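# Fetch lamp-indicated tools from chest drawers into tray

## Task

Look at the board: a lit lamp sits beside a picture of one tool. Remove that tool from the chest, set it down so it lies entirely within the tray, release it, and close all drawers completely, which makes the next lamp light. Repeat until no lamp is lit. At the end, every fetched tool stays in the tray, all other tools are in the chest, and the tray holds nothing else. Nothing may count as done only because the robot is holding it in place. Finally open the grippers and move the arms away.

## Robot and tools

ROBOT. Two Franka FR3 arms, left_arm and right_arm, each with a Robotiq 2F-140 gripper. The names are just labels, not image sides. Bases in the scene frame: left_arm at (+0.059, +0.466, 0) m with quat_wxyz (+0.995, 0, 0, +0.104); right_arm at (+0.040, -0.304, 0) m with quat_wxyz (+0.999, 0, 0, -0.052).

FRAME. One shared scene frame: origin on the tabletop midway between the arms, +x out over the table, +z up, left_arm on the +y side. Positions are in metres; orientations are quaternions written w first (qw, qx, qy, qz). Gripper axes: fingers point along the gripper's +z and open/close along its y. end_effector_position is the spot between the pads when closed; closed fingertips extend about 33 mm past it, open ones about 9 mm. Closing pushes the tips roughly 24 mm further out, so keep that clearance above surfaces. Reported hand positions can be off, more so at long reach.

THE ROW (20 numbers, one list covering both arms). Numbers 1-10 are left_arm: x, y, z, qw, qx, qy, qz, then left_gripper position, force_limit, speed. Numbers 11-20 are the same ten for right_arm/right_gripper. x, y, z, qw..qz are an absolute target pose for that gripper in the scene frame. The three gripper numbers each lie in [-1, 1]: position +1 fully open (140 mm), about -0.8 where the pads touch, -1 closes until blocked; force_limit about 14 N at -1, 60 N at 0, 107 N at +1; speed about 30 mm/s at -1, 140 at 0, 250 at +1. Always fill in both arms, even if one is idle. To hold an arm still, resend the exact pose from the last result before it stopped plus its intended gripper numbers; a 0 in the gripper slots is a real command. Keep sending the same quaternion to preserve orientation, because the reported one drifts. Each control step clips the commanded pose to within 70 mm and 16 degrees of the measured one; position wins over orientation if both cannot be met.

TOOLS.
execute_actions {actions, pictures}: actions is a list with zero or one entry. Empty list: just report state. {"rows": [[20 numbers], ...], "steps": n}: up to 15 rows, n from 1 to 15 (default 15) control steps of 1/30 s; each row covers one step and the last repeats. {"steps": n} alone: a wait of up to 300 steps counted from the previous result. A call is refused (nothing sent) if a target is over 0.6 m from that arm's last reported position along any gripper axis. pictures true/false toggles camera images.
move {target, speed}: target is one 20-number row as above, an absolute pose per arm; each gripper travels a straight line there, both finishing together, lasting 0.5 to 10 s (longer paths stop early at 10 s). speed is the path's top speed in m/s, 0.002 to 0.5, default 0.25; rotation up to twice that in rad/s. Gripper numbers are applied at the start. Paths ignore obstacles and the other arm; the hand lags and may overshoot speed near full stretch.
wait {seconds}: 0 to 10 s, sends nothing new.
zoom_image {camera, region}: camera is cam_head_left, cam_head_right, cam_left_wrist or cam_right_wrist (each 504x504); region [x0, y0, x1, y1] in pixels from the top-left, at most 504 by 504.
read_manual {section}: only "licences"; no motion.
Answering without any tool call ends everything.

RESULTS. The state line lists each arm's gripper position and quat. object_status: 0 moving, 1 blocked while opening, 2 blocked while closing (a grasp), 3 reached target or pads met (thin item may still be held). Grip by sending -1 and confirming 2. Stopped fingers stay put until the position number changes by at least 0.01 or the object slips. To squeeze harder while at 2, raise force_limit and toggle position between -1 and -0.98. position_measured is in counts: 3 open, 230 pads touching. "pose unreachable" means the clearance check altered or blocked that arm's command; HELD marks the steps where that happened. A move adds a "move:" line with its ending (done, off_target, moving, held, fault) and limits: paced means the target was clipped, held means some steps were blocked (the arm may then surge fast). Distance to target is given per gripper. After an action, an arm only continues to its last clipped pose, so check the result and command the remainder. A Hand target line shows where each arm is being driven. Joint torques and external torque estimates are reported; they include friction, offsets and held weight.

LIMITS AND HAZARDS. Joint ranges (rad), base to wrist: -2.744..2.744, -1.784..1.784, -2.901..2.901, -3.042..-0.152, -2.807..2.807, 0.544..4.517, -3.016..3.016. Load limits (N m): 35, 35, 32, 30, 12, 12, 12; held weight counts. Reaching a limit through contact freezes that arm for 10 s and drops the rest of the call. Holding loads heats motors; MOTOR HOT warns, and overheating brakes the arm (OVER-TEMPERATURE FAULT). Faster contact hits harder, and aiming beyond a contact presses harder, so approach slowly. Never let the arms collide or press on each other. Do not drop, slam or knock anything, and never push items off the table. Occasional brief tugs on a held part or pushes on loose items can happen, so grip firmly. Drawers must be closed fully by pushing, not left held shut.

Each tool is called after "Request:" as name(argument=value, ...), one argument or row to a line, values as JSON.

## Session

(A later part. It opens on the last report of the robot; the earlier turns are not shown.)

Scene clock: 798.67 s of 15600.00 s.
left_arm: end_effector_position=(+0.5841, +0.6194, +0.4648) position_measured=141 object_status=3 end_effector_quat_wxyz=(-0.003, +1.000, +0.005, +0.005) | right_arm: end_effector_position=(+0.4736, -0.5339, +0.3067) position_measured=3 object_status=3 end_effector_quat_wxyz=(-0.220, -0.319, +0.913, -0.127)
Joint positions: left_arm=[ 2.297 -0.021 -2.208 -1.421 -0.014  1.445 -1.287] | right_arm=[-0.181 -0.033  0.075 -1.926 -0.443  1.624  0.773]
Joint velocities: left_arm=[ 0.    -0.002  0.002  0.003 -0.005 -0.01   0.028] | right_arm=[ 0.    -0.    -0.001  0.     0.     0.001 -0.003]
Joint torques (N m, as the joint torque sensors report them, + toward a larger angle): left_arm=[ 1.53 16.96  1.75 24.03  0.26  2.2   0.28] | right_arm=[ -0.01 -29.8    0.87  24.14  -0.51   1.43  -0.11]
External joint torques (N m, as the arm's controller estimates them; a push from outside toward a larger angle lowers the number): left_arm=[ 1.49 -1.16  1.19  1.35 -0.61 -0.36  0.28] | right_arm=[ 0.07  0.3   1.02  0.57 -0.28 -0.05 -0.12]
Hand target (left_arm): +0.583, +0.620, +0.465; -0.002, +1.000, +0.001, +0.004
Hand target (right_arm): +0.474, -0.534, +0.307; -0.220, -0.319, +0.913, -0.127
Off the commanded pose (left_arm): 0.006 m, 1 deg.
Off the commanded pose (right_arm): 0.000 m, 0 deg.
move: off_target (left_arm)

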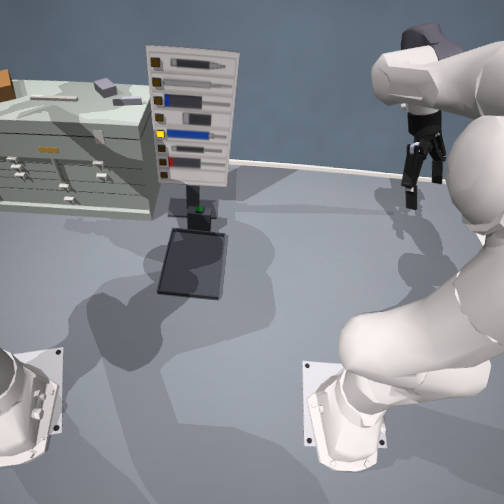

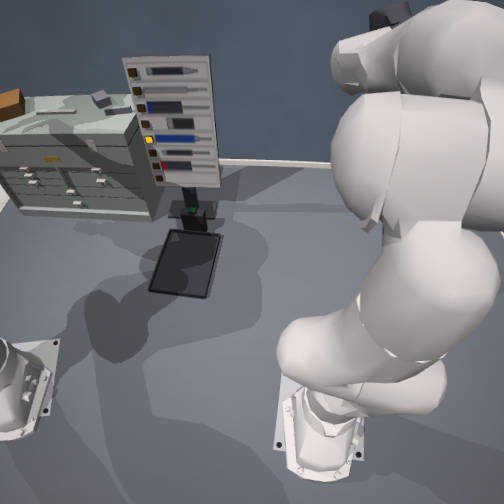

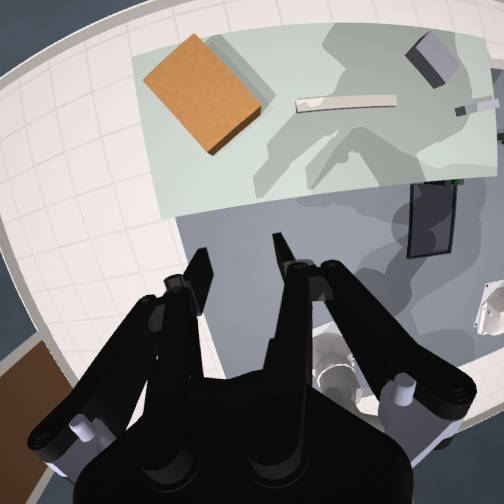

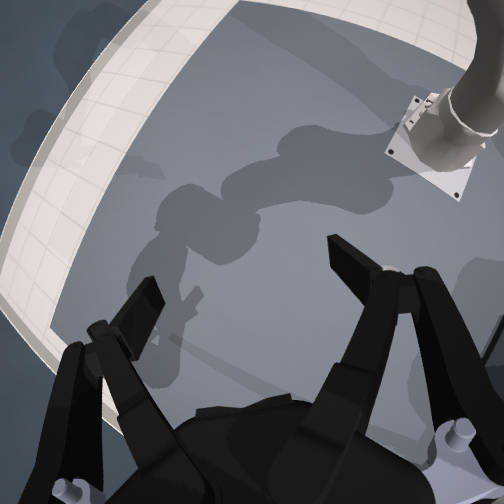

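Request:
execute_actions(
  actions=[
    {"rows":[[0.584,0.62,0.465,0,1,0,0,-0.1,0,0,0.4736,-0.5339,0.3067,-0.220,-0.319,0.913,-0.127,1,0,0]],"steps":15},
  ],
  pictures=false,
)

Scene clock: 806.40 s of 15600.00 s.
left_arm: end_effector_position=(+0.5850, +0.6189, +0.4651) position_measured=141 object_status=3 end_effector_quat_wxyz=(-0.001, +1.000, +0.002, +0.001) | right_arm: end_effector_position=(+0.4736, -0.5339, +0.3067) position_measured=3 object_status=3 end_effector_quat_wxyz=(-0.220, -0.319, +0.913, -0.127)
Joint positions: left_arm=[ 2.305 -0.045 -2.201 -1.4   -0.035  1.429 -1.267] | right_arm=[-0.181 -0.033  0.075 -1.926 -0.443  1.624  0.773]
Joint velocities: left_arm=[ 0.002  0.     0.003  0.002 -0.003 -0.006  0.012] | right_arm=[-0.001  0.    -0.001  0.    -0.001 -0.     0.001]
Joint torques (N m, as the joint torque sensors report them, + toward a larger angle): left_arm=[ 0.86 18.06  3.4  25.02  0.38  2.3   0.32] | right_arm=[ -0.22 -29.86   0.8   23.94  -0.54   1.47  -0.14]
External joint torques (N m, as the arm's controller estimates them; a push from outside toward a larger angle lowers the number): left_arm=[ 0.85 -0.76  2.27  2.4  -0.47 -0.24  0.32] | right_arm=[-0.06  0.26  1.03  0.37 -0.3  -0.01 -0.15]
Hand target (left_arm): +0.584, +0.620, +0.465; -0.000, +1.000, +0.000, +0.000
Hand target (right_arm): +0.474, -0.534, +0.307; -0.220, -0.319, +0.913, -0.127
Off the commanded pose (left_arm): 0.002 m, 0 deg.
Off the commanded pose (right_arm): 0.000 m, 0 deg.
Steps of this call (steps 1 to 90: nothing new was sent; then 4.23 s passed at rest; steps 91 to 105: all 15 steps of this action). Readings (end_effector_position | what the end effector reports):
91: left_arm (+0.5841, +0.6197, +0.4654) | right_arm (+0.4736, -0.5339, +0.3067) | left_arm position_measured=141 object_status=3 | right_arm position_measured=3 object_status=3
92: left_arm (+0.5847, +0.6204, +0.4657) | right_arm (+0.4736, -0.5339, +0.3067) | left_arm position_measured=141 object_status=3 | right_arm position_measured=3 object_status=3
94: left_arm (+0.5853, +0.6204, +0.4655) | right_arm (+0.4736, -0.5339, +0.3067) | left_arm position_measured=141 object_status=3 | right_arm position_measured=3 object_status=3
98: left_arm (+0.5855, +0.6192, +0.4650) | right_arm (+0.4736, -0.5339, +0.3067) | left_arm position_measured=141 object_status=3 | right_arm position_measured=3 object_status=3
105: the state above

Request:
move(
  target=[0.55,0.66,0.26,0,0.94,0,0.342,-0.1,0,0,0.4736,-0.5339,0.3067,-0.220,-0.319,0.913,-0.127,1,0,0],
  speed=0.15,
)

Scene clock: 846.83 s of 15600.00 s.
left_arm: end_effector_position=(+0.5489, +0.6587, +0.2524) position_measured=141 object_status=3 end_effector_quat_wxyz=(+0.009, +0.941, +0.003, +0.338) | right_arm: end_effector_position=(+0.4736, -0.5339, +0.3067) position_measured=3 object_status=3 end_effector_quat_wxyz=(-0.220, -0.319, +0.913, -0.127)
Joint positions: left_arm=[ 2.567  0.699 -2.182 -2.741  0.574  2.854 -1.449] | right_arm=[-0.181 -0.033  0.075 -1.926 -0.443  1.624  0.773]
Joint velocities: left_arm=[-0.001 -0.001  0.001  0.     0.001  0.012 -0.001] | right_arm=[ 0.001 -0.    -0.    -0.002  0.    -0.001  0.001]
Joint torques (N m, as the joint torque sensors report them, + toward a larger angle): left_arm=[ -1.37  -0.17 -10.89  19.23   1.55   4.04   0.21] | right_arm=[ -0.13 -29.57   0.76  23.5   -0.49   1.51  -0.11]
External joint torques (N m, as the arm's controller estimates them; a push from outside toward a larger angle lowers the number): left_arm=[-1.33 -1.02  1.91 -0.59  0.66  0.57  0.19] | right_arm=[-0.13  0.53  0.83 -0.03 -0.27  0.03 -0.12]
Hand target (left_arm): +0.550, +0.657, +0.252; +0.008, +0.941, -0.001, +0.339
Hand target (right_arm): +0.474, -0.534, +0.307; -0.220, -0.319, +0.913, -0.127
Off the commanded pose (left_arm): 0.008 m, 1 deg.
Off the commanded pose (right_arm): 0.000 m, 0 deg.
After step 90, 34.33 s passed at rest.
move: off_target (left_arm)

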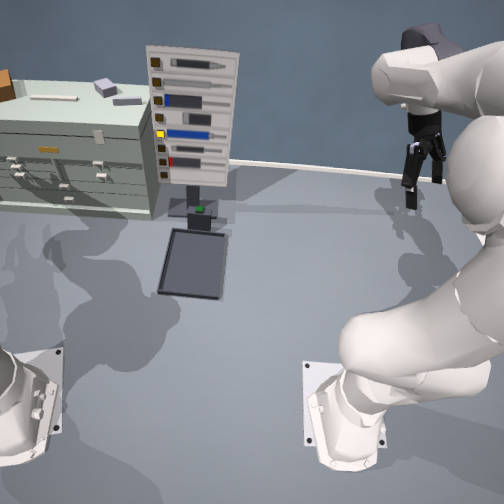

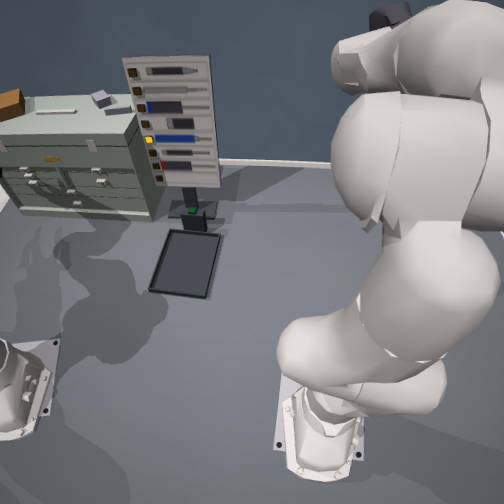

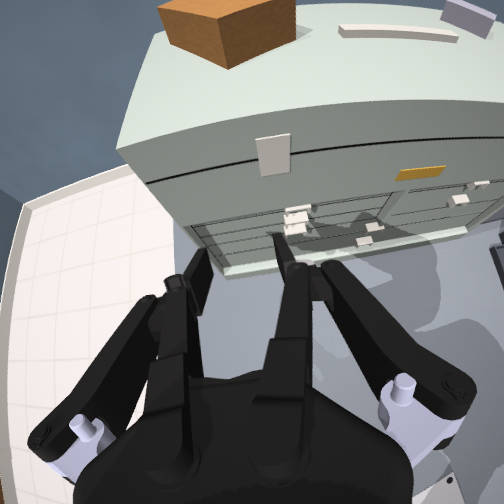

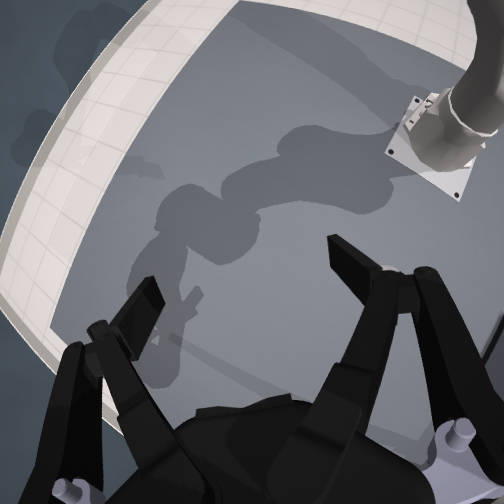

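Request:
move(
  target=[0.575,0.70,0.13,0,0.94,0,0.342,-0.1,0,0,0.4736,-0.5339,0.3067,-0.220,-0.319,0.913,-0.127,1,0,0],
  speed=0.1,
)

Scene clock: 854.47 s of 15600.00 s.
left_arm: end_effector_position=(+0.5709, +0.7019, +0.1317) position_measured=141 object_status=3 end_effector_quat_wxyz=(-0.002, +0.940, +0.005, +0.341) | right_arm: end_effector_position=(+0.4736, -0.5339, +0.3067) position_measured=3 object_status=3 end_effector_quat_wxyz=(-0.220, -0.319, +0.913, -0.127)
Joint positions: left_arm=[ 1.963  0.422 -1.45  -2.696  0.578  3.276 -1.332] | right_arm=[-0.181 -0.033  0.075 -1.926 -0.443  1.624  0.773]
Joint velocities: left_arm=[-0.004  0.     0.003  0.     0.01   0.014  0.006] | right_arm=[ 0.001 -0.001 -0.    -0.    -0.    -0.    -0.   ]
Joint torques (N m, as the joint torque sensors report them, + toward a larger angle): left_arm=[ -0.67 -10.33  -8.62  17.47   1.42   3.79   0.17] | right_arm=[  0.01 -29.64   0.72  23.26  -0.51   1.45  -0.14]
External joint torques (N m, as the arm's controller estimates them; a push from outside toward a larger angle lowers the number): left_arm=[-0.6  -1.01  1.88  2.09  0.53  0.34  0.15] | right_arm=[-0.02  0.66  0.76 -0.43 -0.28 -0.05 -0.15]
Hand target (left_arm): +0.572, +0.702, +0.133; -0.005, +0.939, +0.001, +0.343
Hand target (right_arm): +0.474, -0.534, +0.307; -0.220, -0.319, +0.913, -0.127
Off the commanded pose (left_arm): 0.005 m, 1 deg.
Off the commanded pose (right_arm): 0.000 m, 0 deg.
After step 90, 2.67 s passed at rest.
move: off_target (left_arm)

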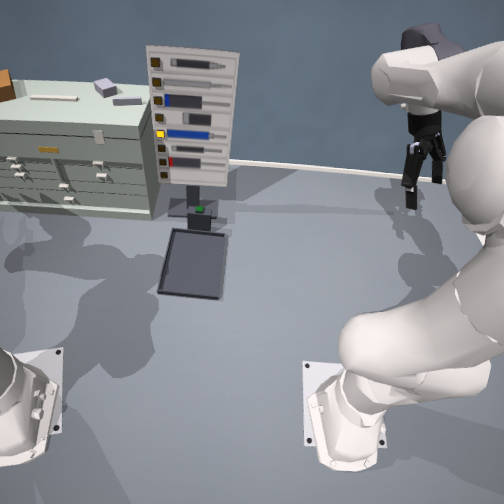

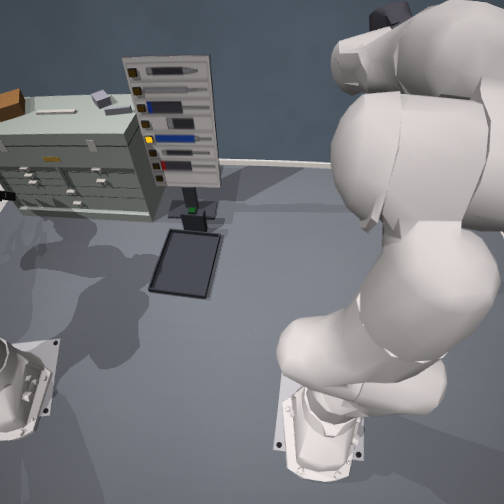

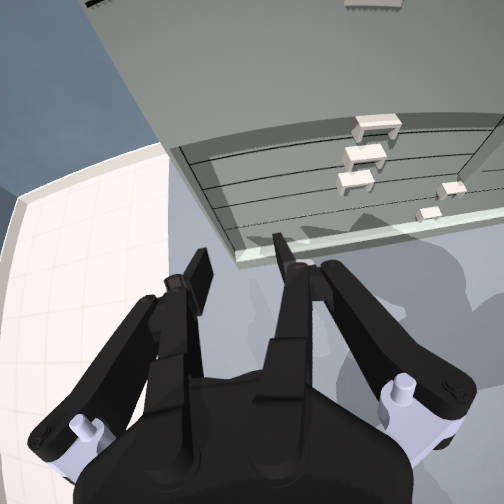

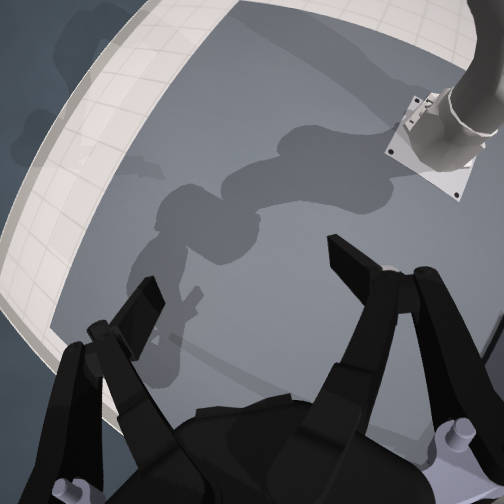

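Working. Continue: vertical, further left and low.

Request:
move(
  target=[0.54,0.84,0.09,0,1,0,0,-0.1,0,0,0.4736,-0.5339,0.3067,-0.220,-0.319,0.913,-0.127,1,0,0],
  speed=0.15,
)

Scene clock: 864.47 s of 15600.00 s.
left_arm: end_effector_position=(+0.5398, +0.8380, +0.0972) position_measured=141 object_status=3 end_effector_quat_wxyz=(-0.004, +1.000, +0.003, +0.004) | right_arm: end_effector_position=(+0.4736, -0.5339, +0.3067) position_measured=3 object_status=3 end_effector_quat_wxyz=(-0.220, -0.319, +0.913, -0.127)
Joint positions: left_arm=[ 1.368  0.54  -1.005 -1.961  0.57   2.201 -1.291] | right_arm=[-0.181 -0.033  0.075 -1.926 -0.443  1.624  0.773]
Joint velocities: left_arm=[-0.001  0.002  0.     0.001 -0.    -0.011  0.   ] | right_arm=[-0.001  0.001  0.     0.001  0.001  0.    -0.002]
Joint torques (N m, as the joint torque sensors report them, + toward a larger angle): left_arm=[ -1.34 -31.08 -12.59  22.82   1.35   2.16   0.22] | right_arm=[ -0.13 -29.73   0.49  23.87  -0.52   1.44  -0.11]
External joint torques (N m, as the arm's controller estimates them; a push from outside toward a larger angle lowers the number): left_arm=[-1.2   0.65  1.47  2.41  0.64 -0.41  0.22] | right_arm=[ 0.03  0.43  0.72  0.26 -0.28 -0.05 -0.12]
Hand target (left_arm): +0.539, +0.838, +0.097; -0.004, +1.000, +0.001, +0.002
Hand target (right_arm): +0.474, -0.534, +0.307; -0.220, -0.319, +0.913, -0.127
Off the commanded pose (left_arm): 0.007 m, 1 deg.
Off the commanded pose (right_arm): 0.000 m, 0 deg.
After step 90, 4.00 s passed at rest.
move: off_target (left_arm)

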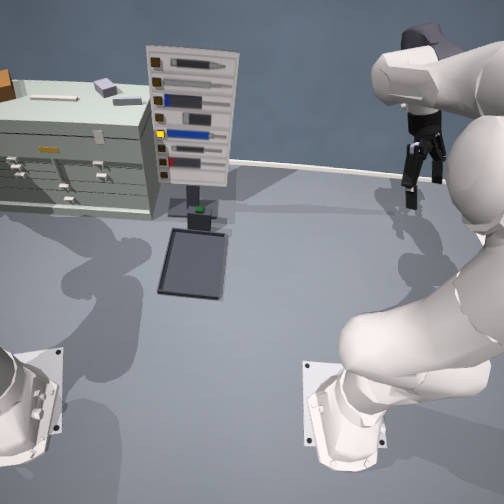

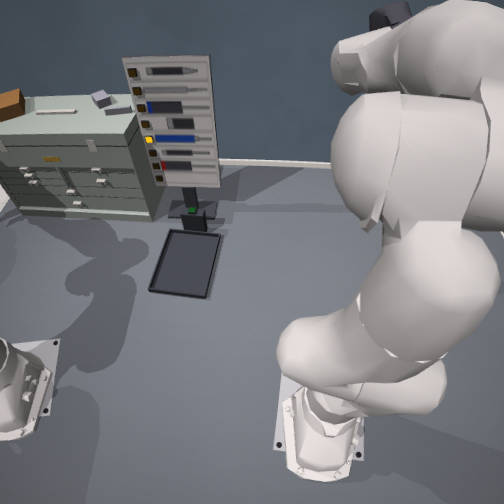

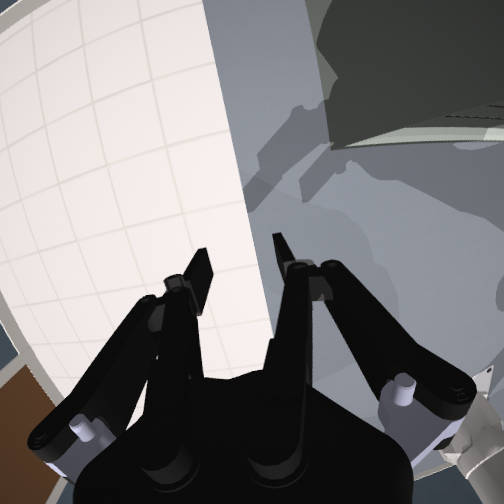

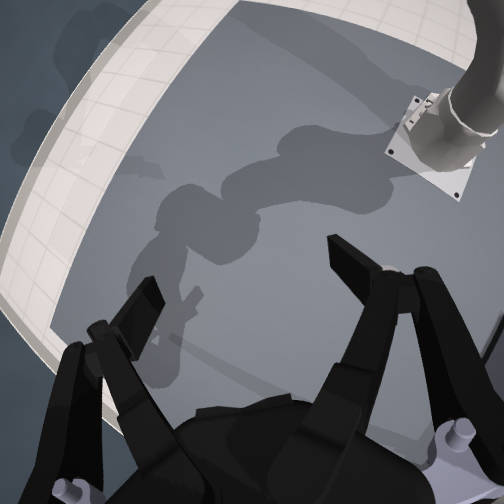

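Request:
move(
  target=[0.56,0.98,0.2,0,1,0,0,-0.1,0,0,0.4736,-0.5339,0.3067,-0.220,-0.319,0.913,-0.127,1,0,0],
  speed=0.15,
)

Request:
move(
  target=[0.50,0.62,0.42,0,1,0,0,-0.1,0,0,0.4736,-0.5339,0.3067,-0.220,-0.319,0.913,-0.127,1,0,0],
  speed=0.18,
)

Scene clock: 881.53 s of 15600.00 s.
left_arm: end_effector_position=(+0.5661, +0.9779, +0.2015) position_measured=141 object_status=3 end_effector_quat_wxyz=(+0.001, +1.000, +0.002, +0.004) | right_arm: end_effector_position=(+0.4736, -0.5339, +0.3067) position_measured=3 object_status=3 end_effector_quat_wxyz=(-0.220, -0.319, +0.913, -0.127)
Joint positions: left_arm=[ 1.193  0.774 -0.934 -1.273  0.604  1.765 -1.072] | right_arm=[-0.181 -0.033  0.075 -1.926 -0.443  1.624  0.773]
Joint velocities: left_arm=[ 0.001  0.002  0.001  0.002  0.003 -0.013  0.02 ] | right_arm=[0.    0.001 0.    0.    0.001 0.    0.001]
Joint torques (N m, as the joint torque sensors report them, + toward a larger angle): left_arm=[ -1.45 -46.33 -14.59  22.78   1.36   2.35   0.25] | right_arm=[ -0.36 -29.69   0.87  23.48  -0.49   1.49  -0.14]
External joint torques (N m, as the arm's controller estimates them; a push from outside toward a larger angle lowers the number): left_arm=[-1.4  -0.62  1.08  2.57  0.54 -0.19  0.25] | right_arm=[-0.36  0.51  0.94 -0.16 -0.27 -0.01 -0.15]
Hand target (left_arm): +0.566, +0.977, +0.201; +0.001, +1.000, -0.004, +0.002
Hand target (right_arm): +0.474, -0.534, +0.307; -0.220, -0.319, +0.913, -0.127
Off the commanded pose (left_arm): 0.007 m, 0 deg.
Off the commanded pose (right_arm): 0.000 m, 0 deg.
After step 90, 12.13 s passed at rest.
move: off_target (left_arm)

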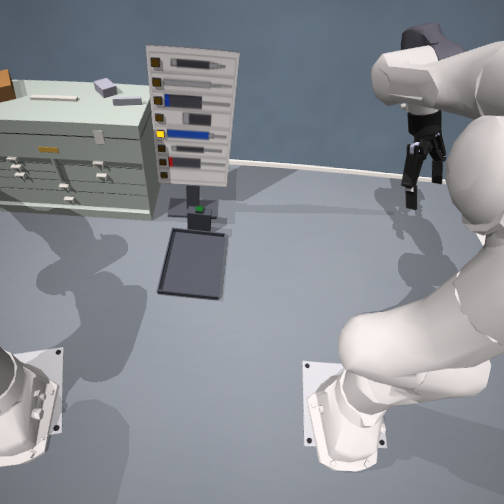

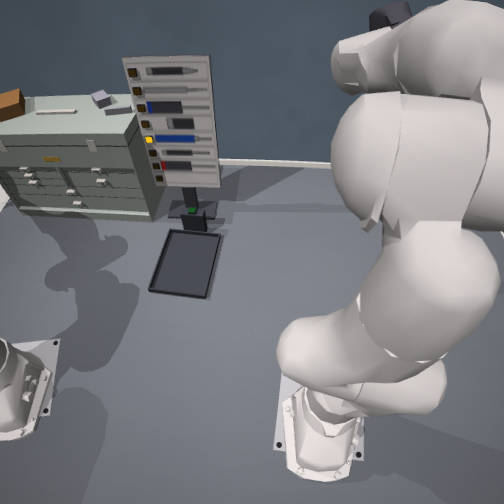

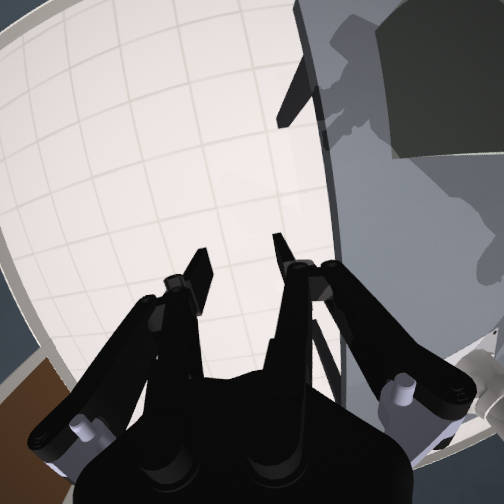

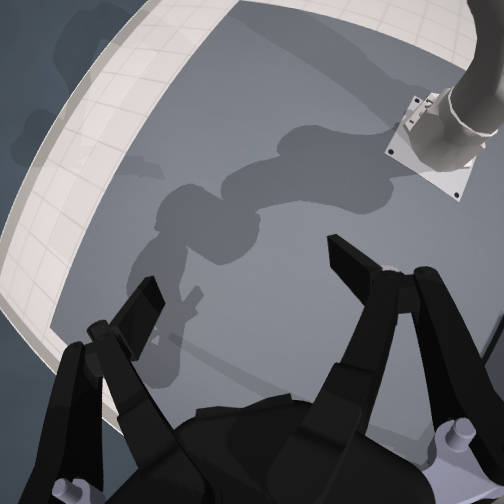

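Scene clock: 884.43 s of 15600.00 s.
left_arm: end_effector_position=(+0.4993, +0.6250, +0.4260) position_measured=141 object_status=3 end_effector_quat_wxyz=(-0.001, +1.000, +0.009, +0.012) | right_arm: end_effector_position=(+0.4736, -0.5339, +0.3067) position_measured=3 object_status=3 end_effector_quat_wxyz=(-0.220, -0.319, +0.913, -0.127)
Joint positions: left_arm=[ 1.329 -0.535 -0.868 -1.838 -0.417  1.499 -0.885] | right_arm=[-0.181 -0.033  0.075 -1.926 -0.443  1.624  0.773]
Joint velocities: left_arm=[-0.006  0.001  0.004 -0.002 -0.001 -0.007  0.007] | right_arm=[-0.     0.     0.001 -0.     0.001 -0.     0.001]
Joint torques (N m, as the joint torque sensors report them, + toward a larger angle): left_arm=[-1.46 -1.65 13.17 20.74  0.47  2.31  0.31] | right_arm=[ -0.39 -29.72   0.86  23.82  -0.48   1.48  -0.1 ]
External joint torques (N m, as the arm's controller estimates them; a push from outside toward a larger angle lowers the number): left_arm=[-1.52 -0.38  0.96 -0.46 -0.32 -0.26  0.31] | right_arm=[-0.37  0.44  0.95  0.22 -0.26 -0.01 -0.1 ]
Hand target (left_arm): +0.498, +0.623, +0.425; +0.003, +1.000, +0.006, +0.011
Hand target (right_arm): +0.474, -0.534, +0.307; -0.220, -0.319, +0.913, -0.127
Off the commanded pose (left_arm): 0.008 m, 2 deg.
Off the commanded pose (right_arm): 0.000 m, 0 deg.
move: off_target (left_arm)

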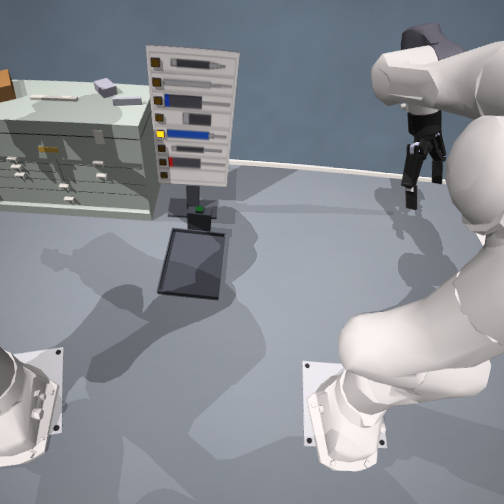

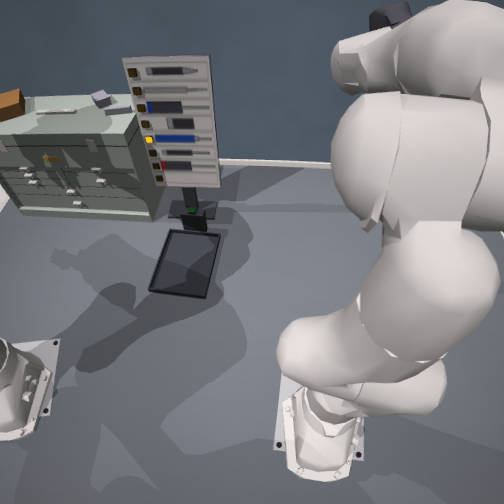

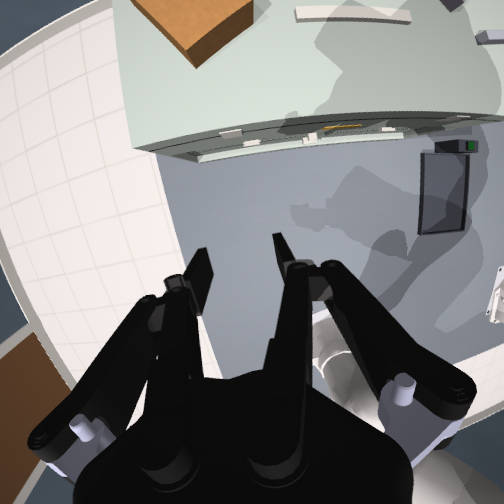

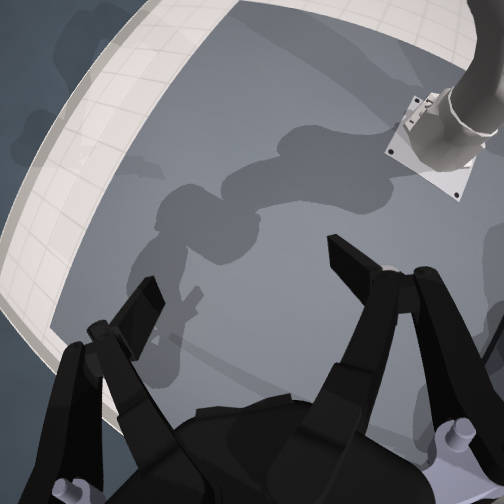

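Now in the normal branch. Go to R1.

Request:
move(
  target=[0.55,0.33,0.28,0,0.985,0,0.174,-0.1,0,0,0.4736,-0.5339,0.3067,-0.220,-0.319,0.913,-0.127,1,0,0],
  speed=0.15,
)

Scene clock: 891.33 s of 15600.00 s.
left_arm: end_effector_position=(+0.5493, +0.3305, +0.2843) position_measured=141 object_status=3 end_effector_quat_wxyz=(+0.002, +0.984, -0.010, +0.176) | right_arm: end_effector_position=(+0.4736, -0.5339, +0.3067) position_measured=3 object_status=3 end_effector_quat_wxyz=(-0.220, -0.319, +0.913, -0.127)
Joint positions: left_arm=[ 0.888 -1.2   -1.048 -2.383 -1.108  1.827 -1.078] | right_arm=[-0.181 -0.033  0.075 -1.926 -0.443  1.624  0.773]
Joint velocities: left_arm=[ 0.005 -0.006 -0.    -0.002 -0.01  -0.    -0.021] | right_arm=[-0.    -0.001  0.001 -0.     0.    -0.     0.001]
Joint torques (N m, as the joint torque sensors report them, + toward a larger angle): left_arm=[ 1.92 13.67 23.1  12.49  0.1   3.55 -0.2 ] | right_arm=[ -0.25 -29.81   0.72  23.58  -0.52   1.45  -0.09]
External joint torques (N m, as the arm's controller estimates them; a push from outside toward a larger angle lowers the number): left_arm=[ 1.85 -0.24  0.52 -1.35 -0.47  0.45 -0.21] | right_arm=[-0.28  0.5   0.76 -0.09 -0.3  -0.04 -0.1 ]
Hand target (left_arm): +0.550, +0.332, +0.284; +0.003, +0.984, -0.003, +0.177
Hand target (right_arm): +0.474, -0.534, +0.307; -0.220, -0.319, +0.913, -0.127
Off the commanded pose (left_arm): 0.004 m, 1 deg.
Off the commanded pose (right_arm): 0.000 m, 0 deg.
After step 90, 1.10 s passed at rest.
move: off_target (left_arm)

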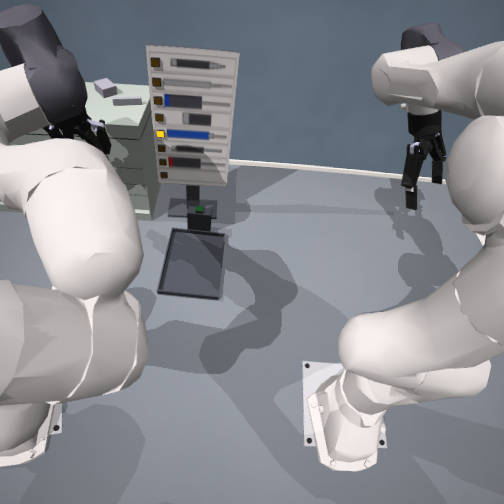

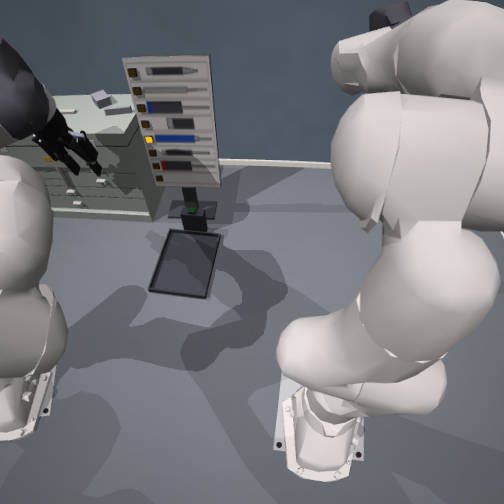

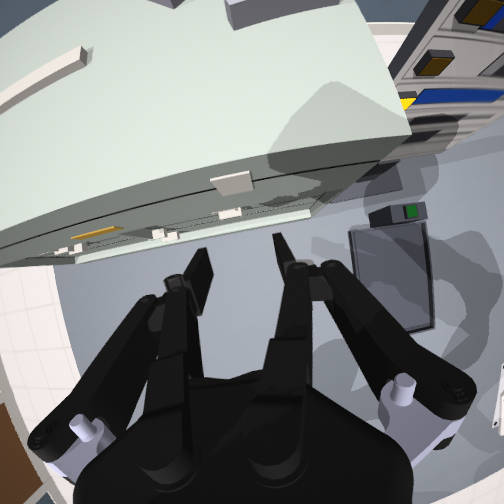

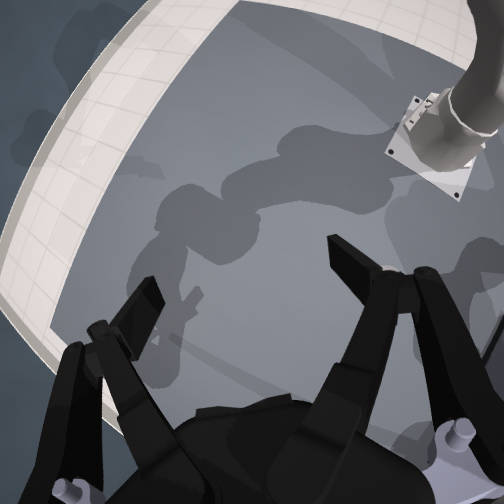

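Request:
move(
  target=[0.50,0.15,0.30,0,1,0,0,-0.1,0,0,0.4736,-0.5339,0.3067,-0.220,-0.319,0.913,-0.127,1,0,0],
  speed=0.15,
)

Scene clock: 908.33 s of 15600.00 s.
left_arm: end_effector_position=(+0.4984, +0.1527, +0.3008) position_measured=141 object_status=3 end_effector_quat_wxyz=(-0.007, +1.000, -0.004, -0.002) | right_arm: end_effector_position=(+0.4736, -0.5339, +0.3067) position_measured=3 object_status=3 end_effector_quat_wxyz=(-0.220, -0.319, +0.913, -0.127)
Joint positions: left_arm=[ 1.009 -1.088 -1.205 -1.84  -0.985  1.386 -1.499] | right_arm=[-0.181 -0.033  0.075 -1.926 -0.443  1.624  0.773]
Joint velocities: left_arm=[-0.001  0.    -0.001  0.002  0.002 -0.005 -0.029] | right_arm=[-0.    -0.001  0.001  0.     0.    -0.     0.001]
Joint torques (N m, as the joint torque sensors report them, + toward a larger angle): left_arm=[ 1.27 23.61 25.78 13.22  0.48  2.19 -0.22] | right_arm=[ -0.13 -29.64   1.13  23.75  -0.56   1.42  -0.14]
External joint torques (N m, as the arm's controller estimates them; a push from outside toward a larger angle lowers the number): left_arm=[ 1.3  -0.1  -0.44  1.49 -0.41 -0.34 -0.22] | right_arm=[-0.18  0.54  1.15  0.15 -0.34 -0.07 -0.14]
Hand target (left_arm): +0.498, +0.152, +0.300; -0.006, +1.000, +0.002, -0.003
Hand target (right_arm): +0.474, -0.534, +0.307; -0.220, -0.319, +0.913, -0.127
Off the commanded pose (left_arm): 0.003 m, 1 deg.
Off the commanded pose (right_arm): 0.000 m, 0 deg.
After step 90, 11.97 s passed at rest.
move: done

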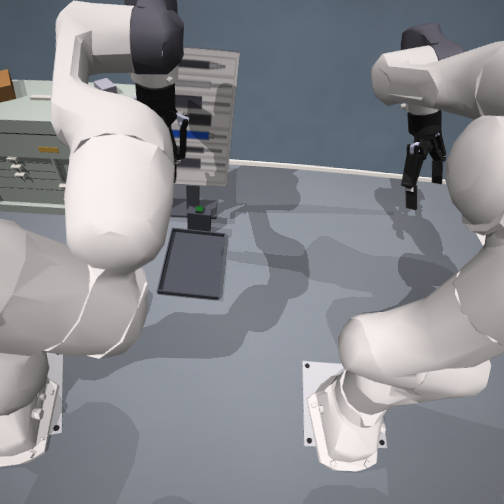

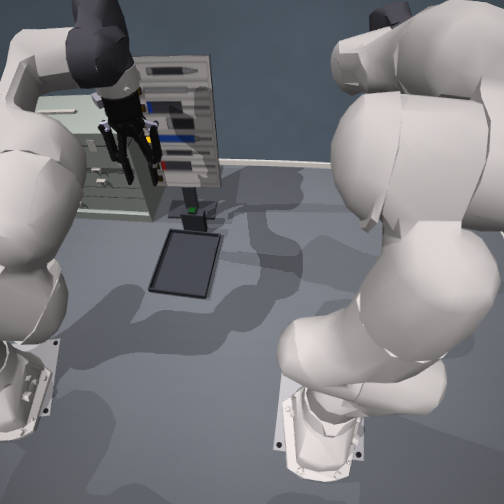

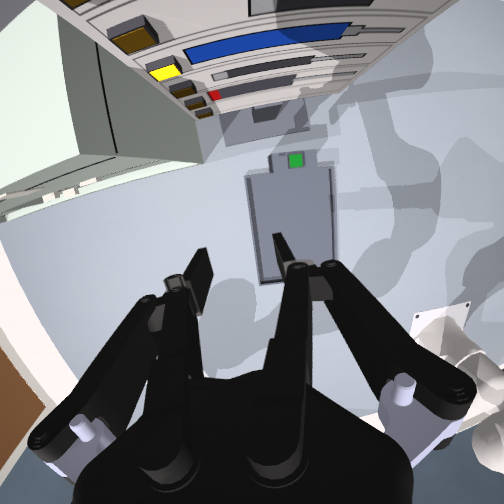

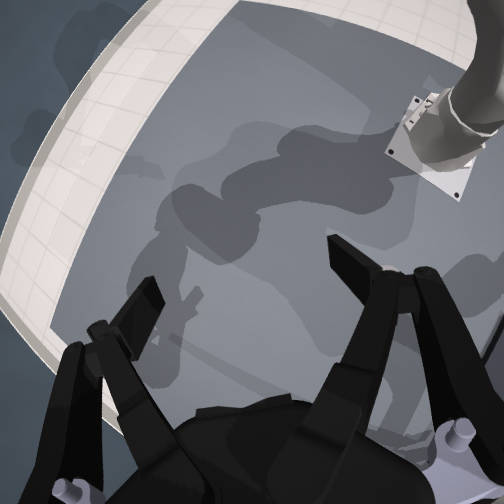

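Request:
move(
  target=[0.55,0.72,0.46,0,1,0,0,-0.1,0,0,0.4736,-0.5339,0.3067,-0.220,-0.319,0.913,-0.127,1,0,0],
  speed=0.2,
)

Scene clock: 925.10 s of 15600.00 s.
left_arm: end_effector_position=(+0.5532, +0.7175, +0.4513) position_measured=141 object_status=3 end_effector_quat_wxyz=(+0.001, +1.000, +0.006, -0.006) | right_arm: end_effector_position=(+0.4736, -0.5339, +0.3067) position_measured=3 object_status=3 end_effector_quat_wxyz=(-0.220, -0.319, +0.913, -0.127)
Joint positions: left_arm=[ 2.174 -0.202 -1.747 -1.399 -0.195  1.427 -0.979] | right_arm=[-0.181 -0.033  0.075 -1.926 -0.443  1.624  0.773]
Joint velocities: left_arm=[ 0.03  -0.002 -0.027  0.009 -0.007 -0.018  0.027] | right_arm=[ 0.001 -0.    -0.001  0.    -0.    -0.     0.002]
Joint torques (N m, as the joint torque sensors report them, + toward a larger angle): left_arm=[ 1.16 12.15  4.68 24.31  0.41  2.15  0.17] | right_arm=[ -0.55 -29.61   0.98  23.62  -0.51   1.55  -0.09]
External joint torques (N m, as the arm's controller estimates them; a push from outside toward a larger angle lowers the number): left_arm=[ 1.11 -0.9  -1.35  2.05 -0.45 -0.36  0.17] | right_arm=[-0.54  0.6   1.07 -0.01 -0.28  0.05 -0.1 ]
Hand target (left_arm): +0.553, +0.716, +0.451; +0.003, +1.000, +0.001, -0.007
Hand target (right_arm): +0.474, -0.534, +0.307; -0.220, -0.319, +0.913, -0.127
Off the commanded pose (left_arm): 0.010 m, 1 deg.
Off the commanded pose (right_arm): 0.000 m, 0 deg.
After step 90, 9.50 s passed at rest.
move: off_target (left_arm)

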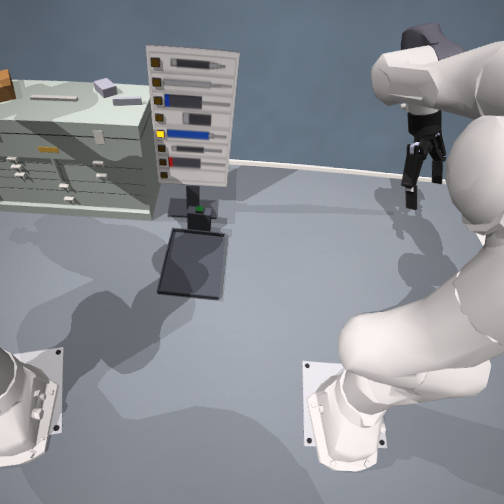

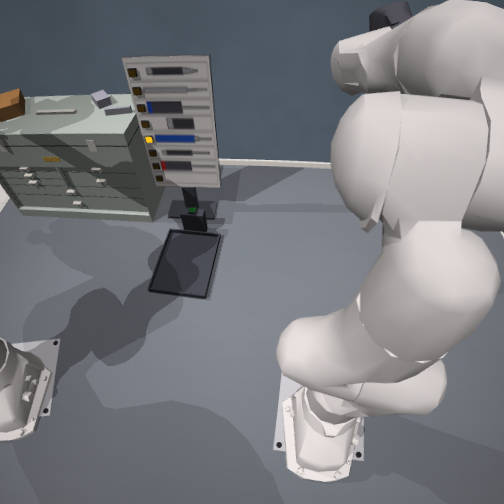

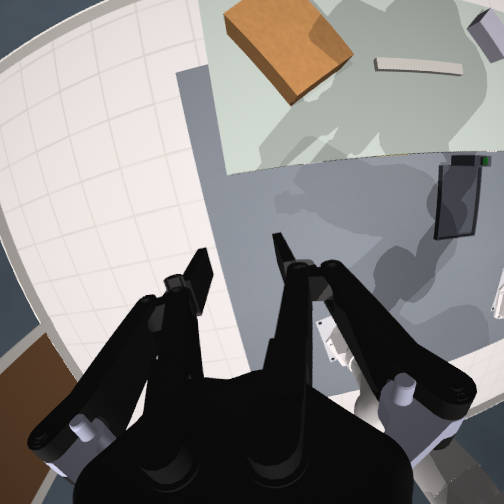

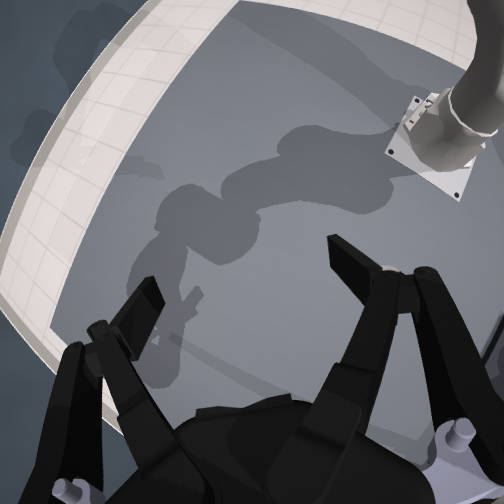

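Request:
move(
  target=[0.52,0.45,0.40,0,1,0,0,-0.1,0,0,0.4736,-0.5339,0.3067,-0.220,-0.319,0.913,-0.127,1,0,0],
  speed=0.15,
)

Scene clock: 940.17 s of 15600.00 s.
left_arm: end_effector_position=(+0.5163, +0.4548, +0.3953) position_measured=141 object_status=3 end_effector_quat_wxyz=(-0.009, +1.000, -0.009, -0.010) | right_arm: end_effector_position=(+0.4736, -0.5339, +0.3067) position_measured=3 object_status=3 end_effector_quat_wxyz=(-0.220, -0.319, +0.913, -0.127)
Joint positions: left_arm=[ 2.096  0.385 -2.495 -1.924  0.241  1.586 -1.79 ] | right_arm=[-0.181 -0.033  0.075 -1.926 -0.443  1.624  0.773]
Joint velocities: left_arm=[ 0.001  0.     0.001 -0.001 -0.     0.003 -0.031] | right_arm=[-0.001 -0.     0.     0.001 -0.    -0.001  0.   ]
Joint torques (N m, as the joint torque sensors report them, + toward a larger angle): left_arm=[ 1.25 10.97 -7.7  22.8   0.51  3.04 -0.12] | right_arm=[  0.12 -29.67   0.56  23.73  -0.52   1.44  -0.12]
External joint torques (N m, as the arm's controller estimates them; a push from outside toward a larger angle lowers the number): left_arm=[ 1.2  -0.01 -0.24 -0.4  -0.41  0.59 -0.12] | right_arm=[ 0.13  0.49  0.64  0.11 -0.29 -0.05 -0.12]
Hand target (left_arm): +0.517, +0.454, +0.395; -0.008, +1.000, -0.002, -0.010
Hand target (right_arm): +0.474, -0.534, +0.307; -0.220, -0.319, +0.913, -0.127
Off the commanded pose (left_arm): 0.008 m, 2 deg.
Off the commanded pose (right_arm): 0.000 m, 0 deg.
After step 90, 9.47 s passed at rest.
move: off_target (left_arm)

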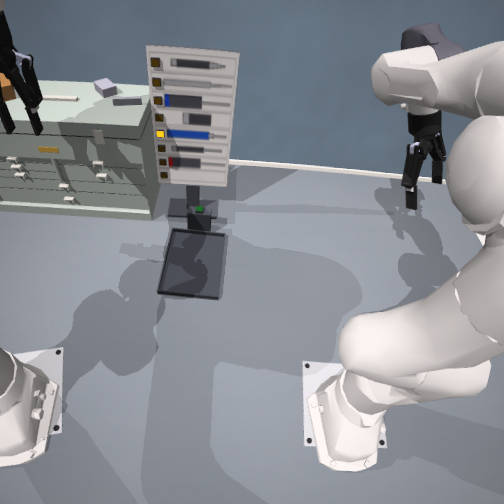

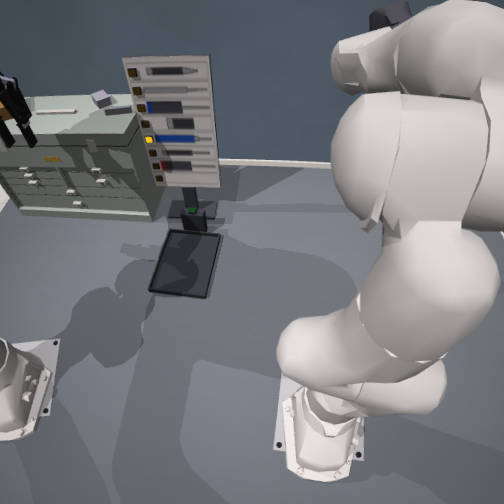

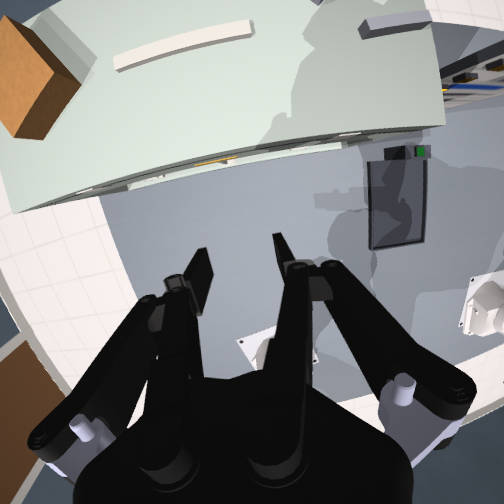

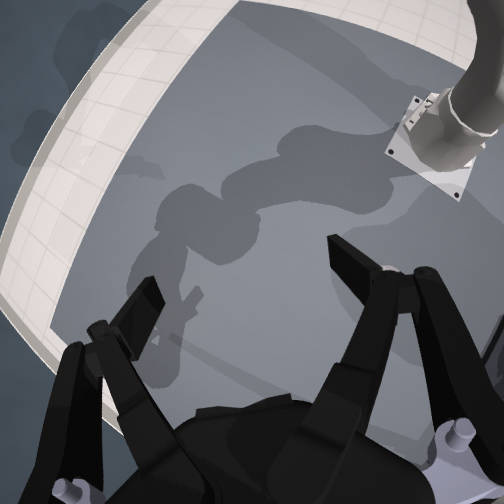

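Request:
move(
  target=[0.46,0.68,0.12,0,1,0,0,-0.1,0,0,0.4736,-0.5339,0.3067,-0.220,-0.319,0.913,-0.127,1,0,0],
  speed=0.18,
)

Scene clock: 950.47 s of 15600.00 s.
left_arm: end_effector_position=(+0.4541, +0.6746, +0.1201) position_measured=141 object_status=3 end_effector_quat_wxyz=(+0.007, +1.000, +0.006, -0.002) | right_arm: end_effector_position=(+0.4736, -0.5339, +0.3067) position_measured=3 object_status=3 end_effector_quat_wxyz=(-0.220, -0.319, +0.913, -0.127)
Joint positions: left_arm=[ 2.12   0.516 -1.846 -2.483  0.623  2.218 -1.553] | right_arm=[-0.181 -0.033  0.075 -1.926 -0.443  1.624  0.773]
Joint velocities: left_arm=[-0.005  0.005  0.005  0.002  0.008  0.007  0.015] | right_arm=[-0.     0.001 -0.001  0.    -0.001  0.001 -0.001]
Joint torques (N m, as the joint torque sensors report them, + toward a larger angle): left_arm=[ -0.82  -3.22 -10.84  21.1    1.26   3.04   0.23] | right_arm=[ -0.17 -30.1    1.31  23.4   -0.54   1.5   -0.13]
External joint torques (N m, as the arm's controller estimates them; a push from outside toward a larger angle lowers the number): left_arm=[-0.76  0.5   2.42  1.78  0.57  0.53  0.23] | right_arm=[-0.23 -0.05  1.33 -0.17 -0.32  0.01 -0.14]
Hand target (left_arm): +0.456, +0.675, +0.121; +0.006, +1.000, +0.001, +0.001
Hand target (right_arm): +0.474, -0.534, +0.307; -0.220, -0.319, +0.913, -0.127
Off the commanded pose (left_arm): 0.008 m, 1 deg.
Off the commanded pose (right_arm): 0.000 m, 0 deg.
After step 90, 4.63 s passed at rest.
move: off_target (left_arm)

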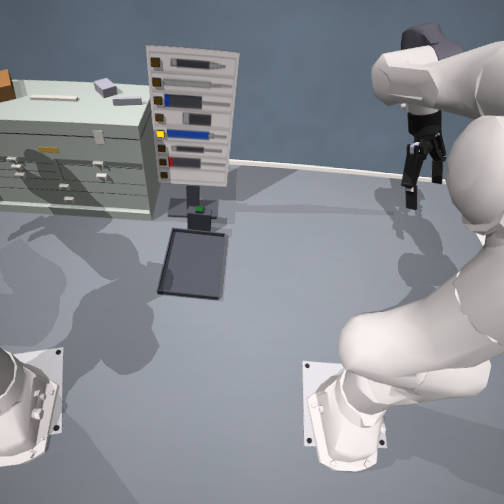

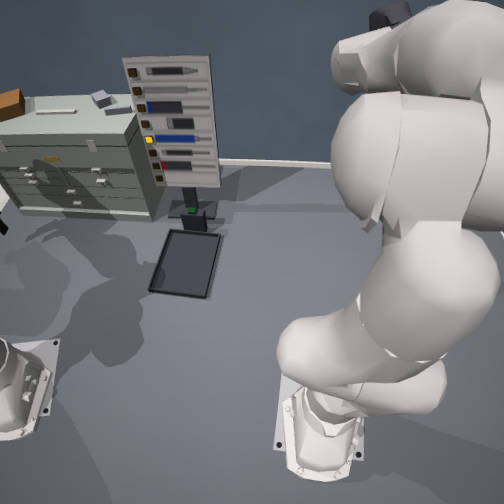

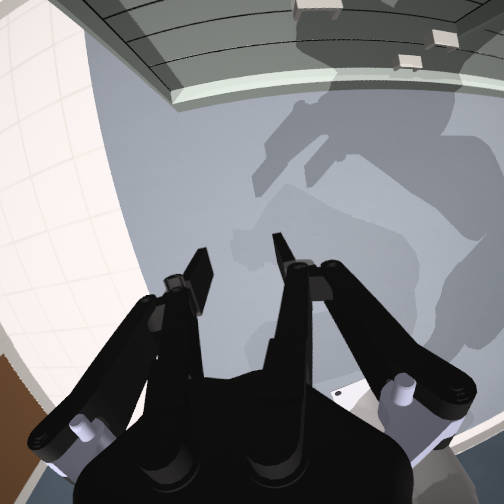

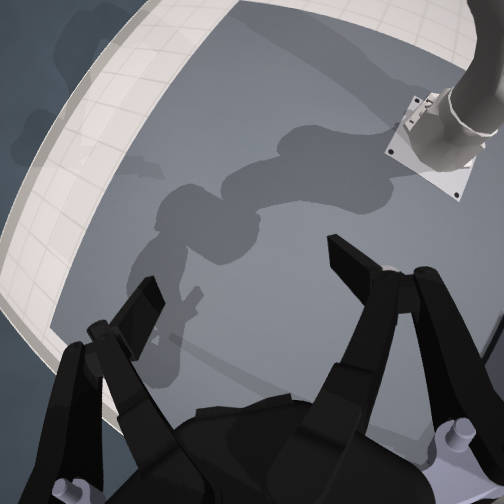

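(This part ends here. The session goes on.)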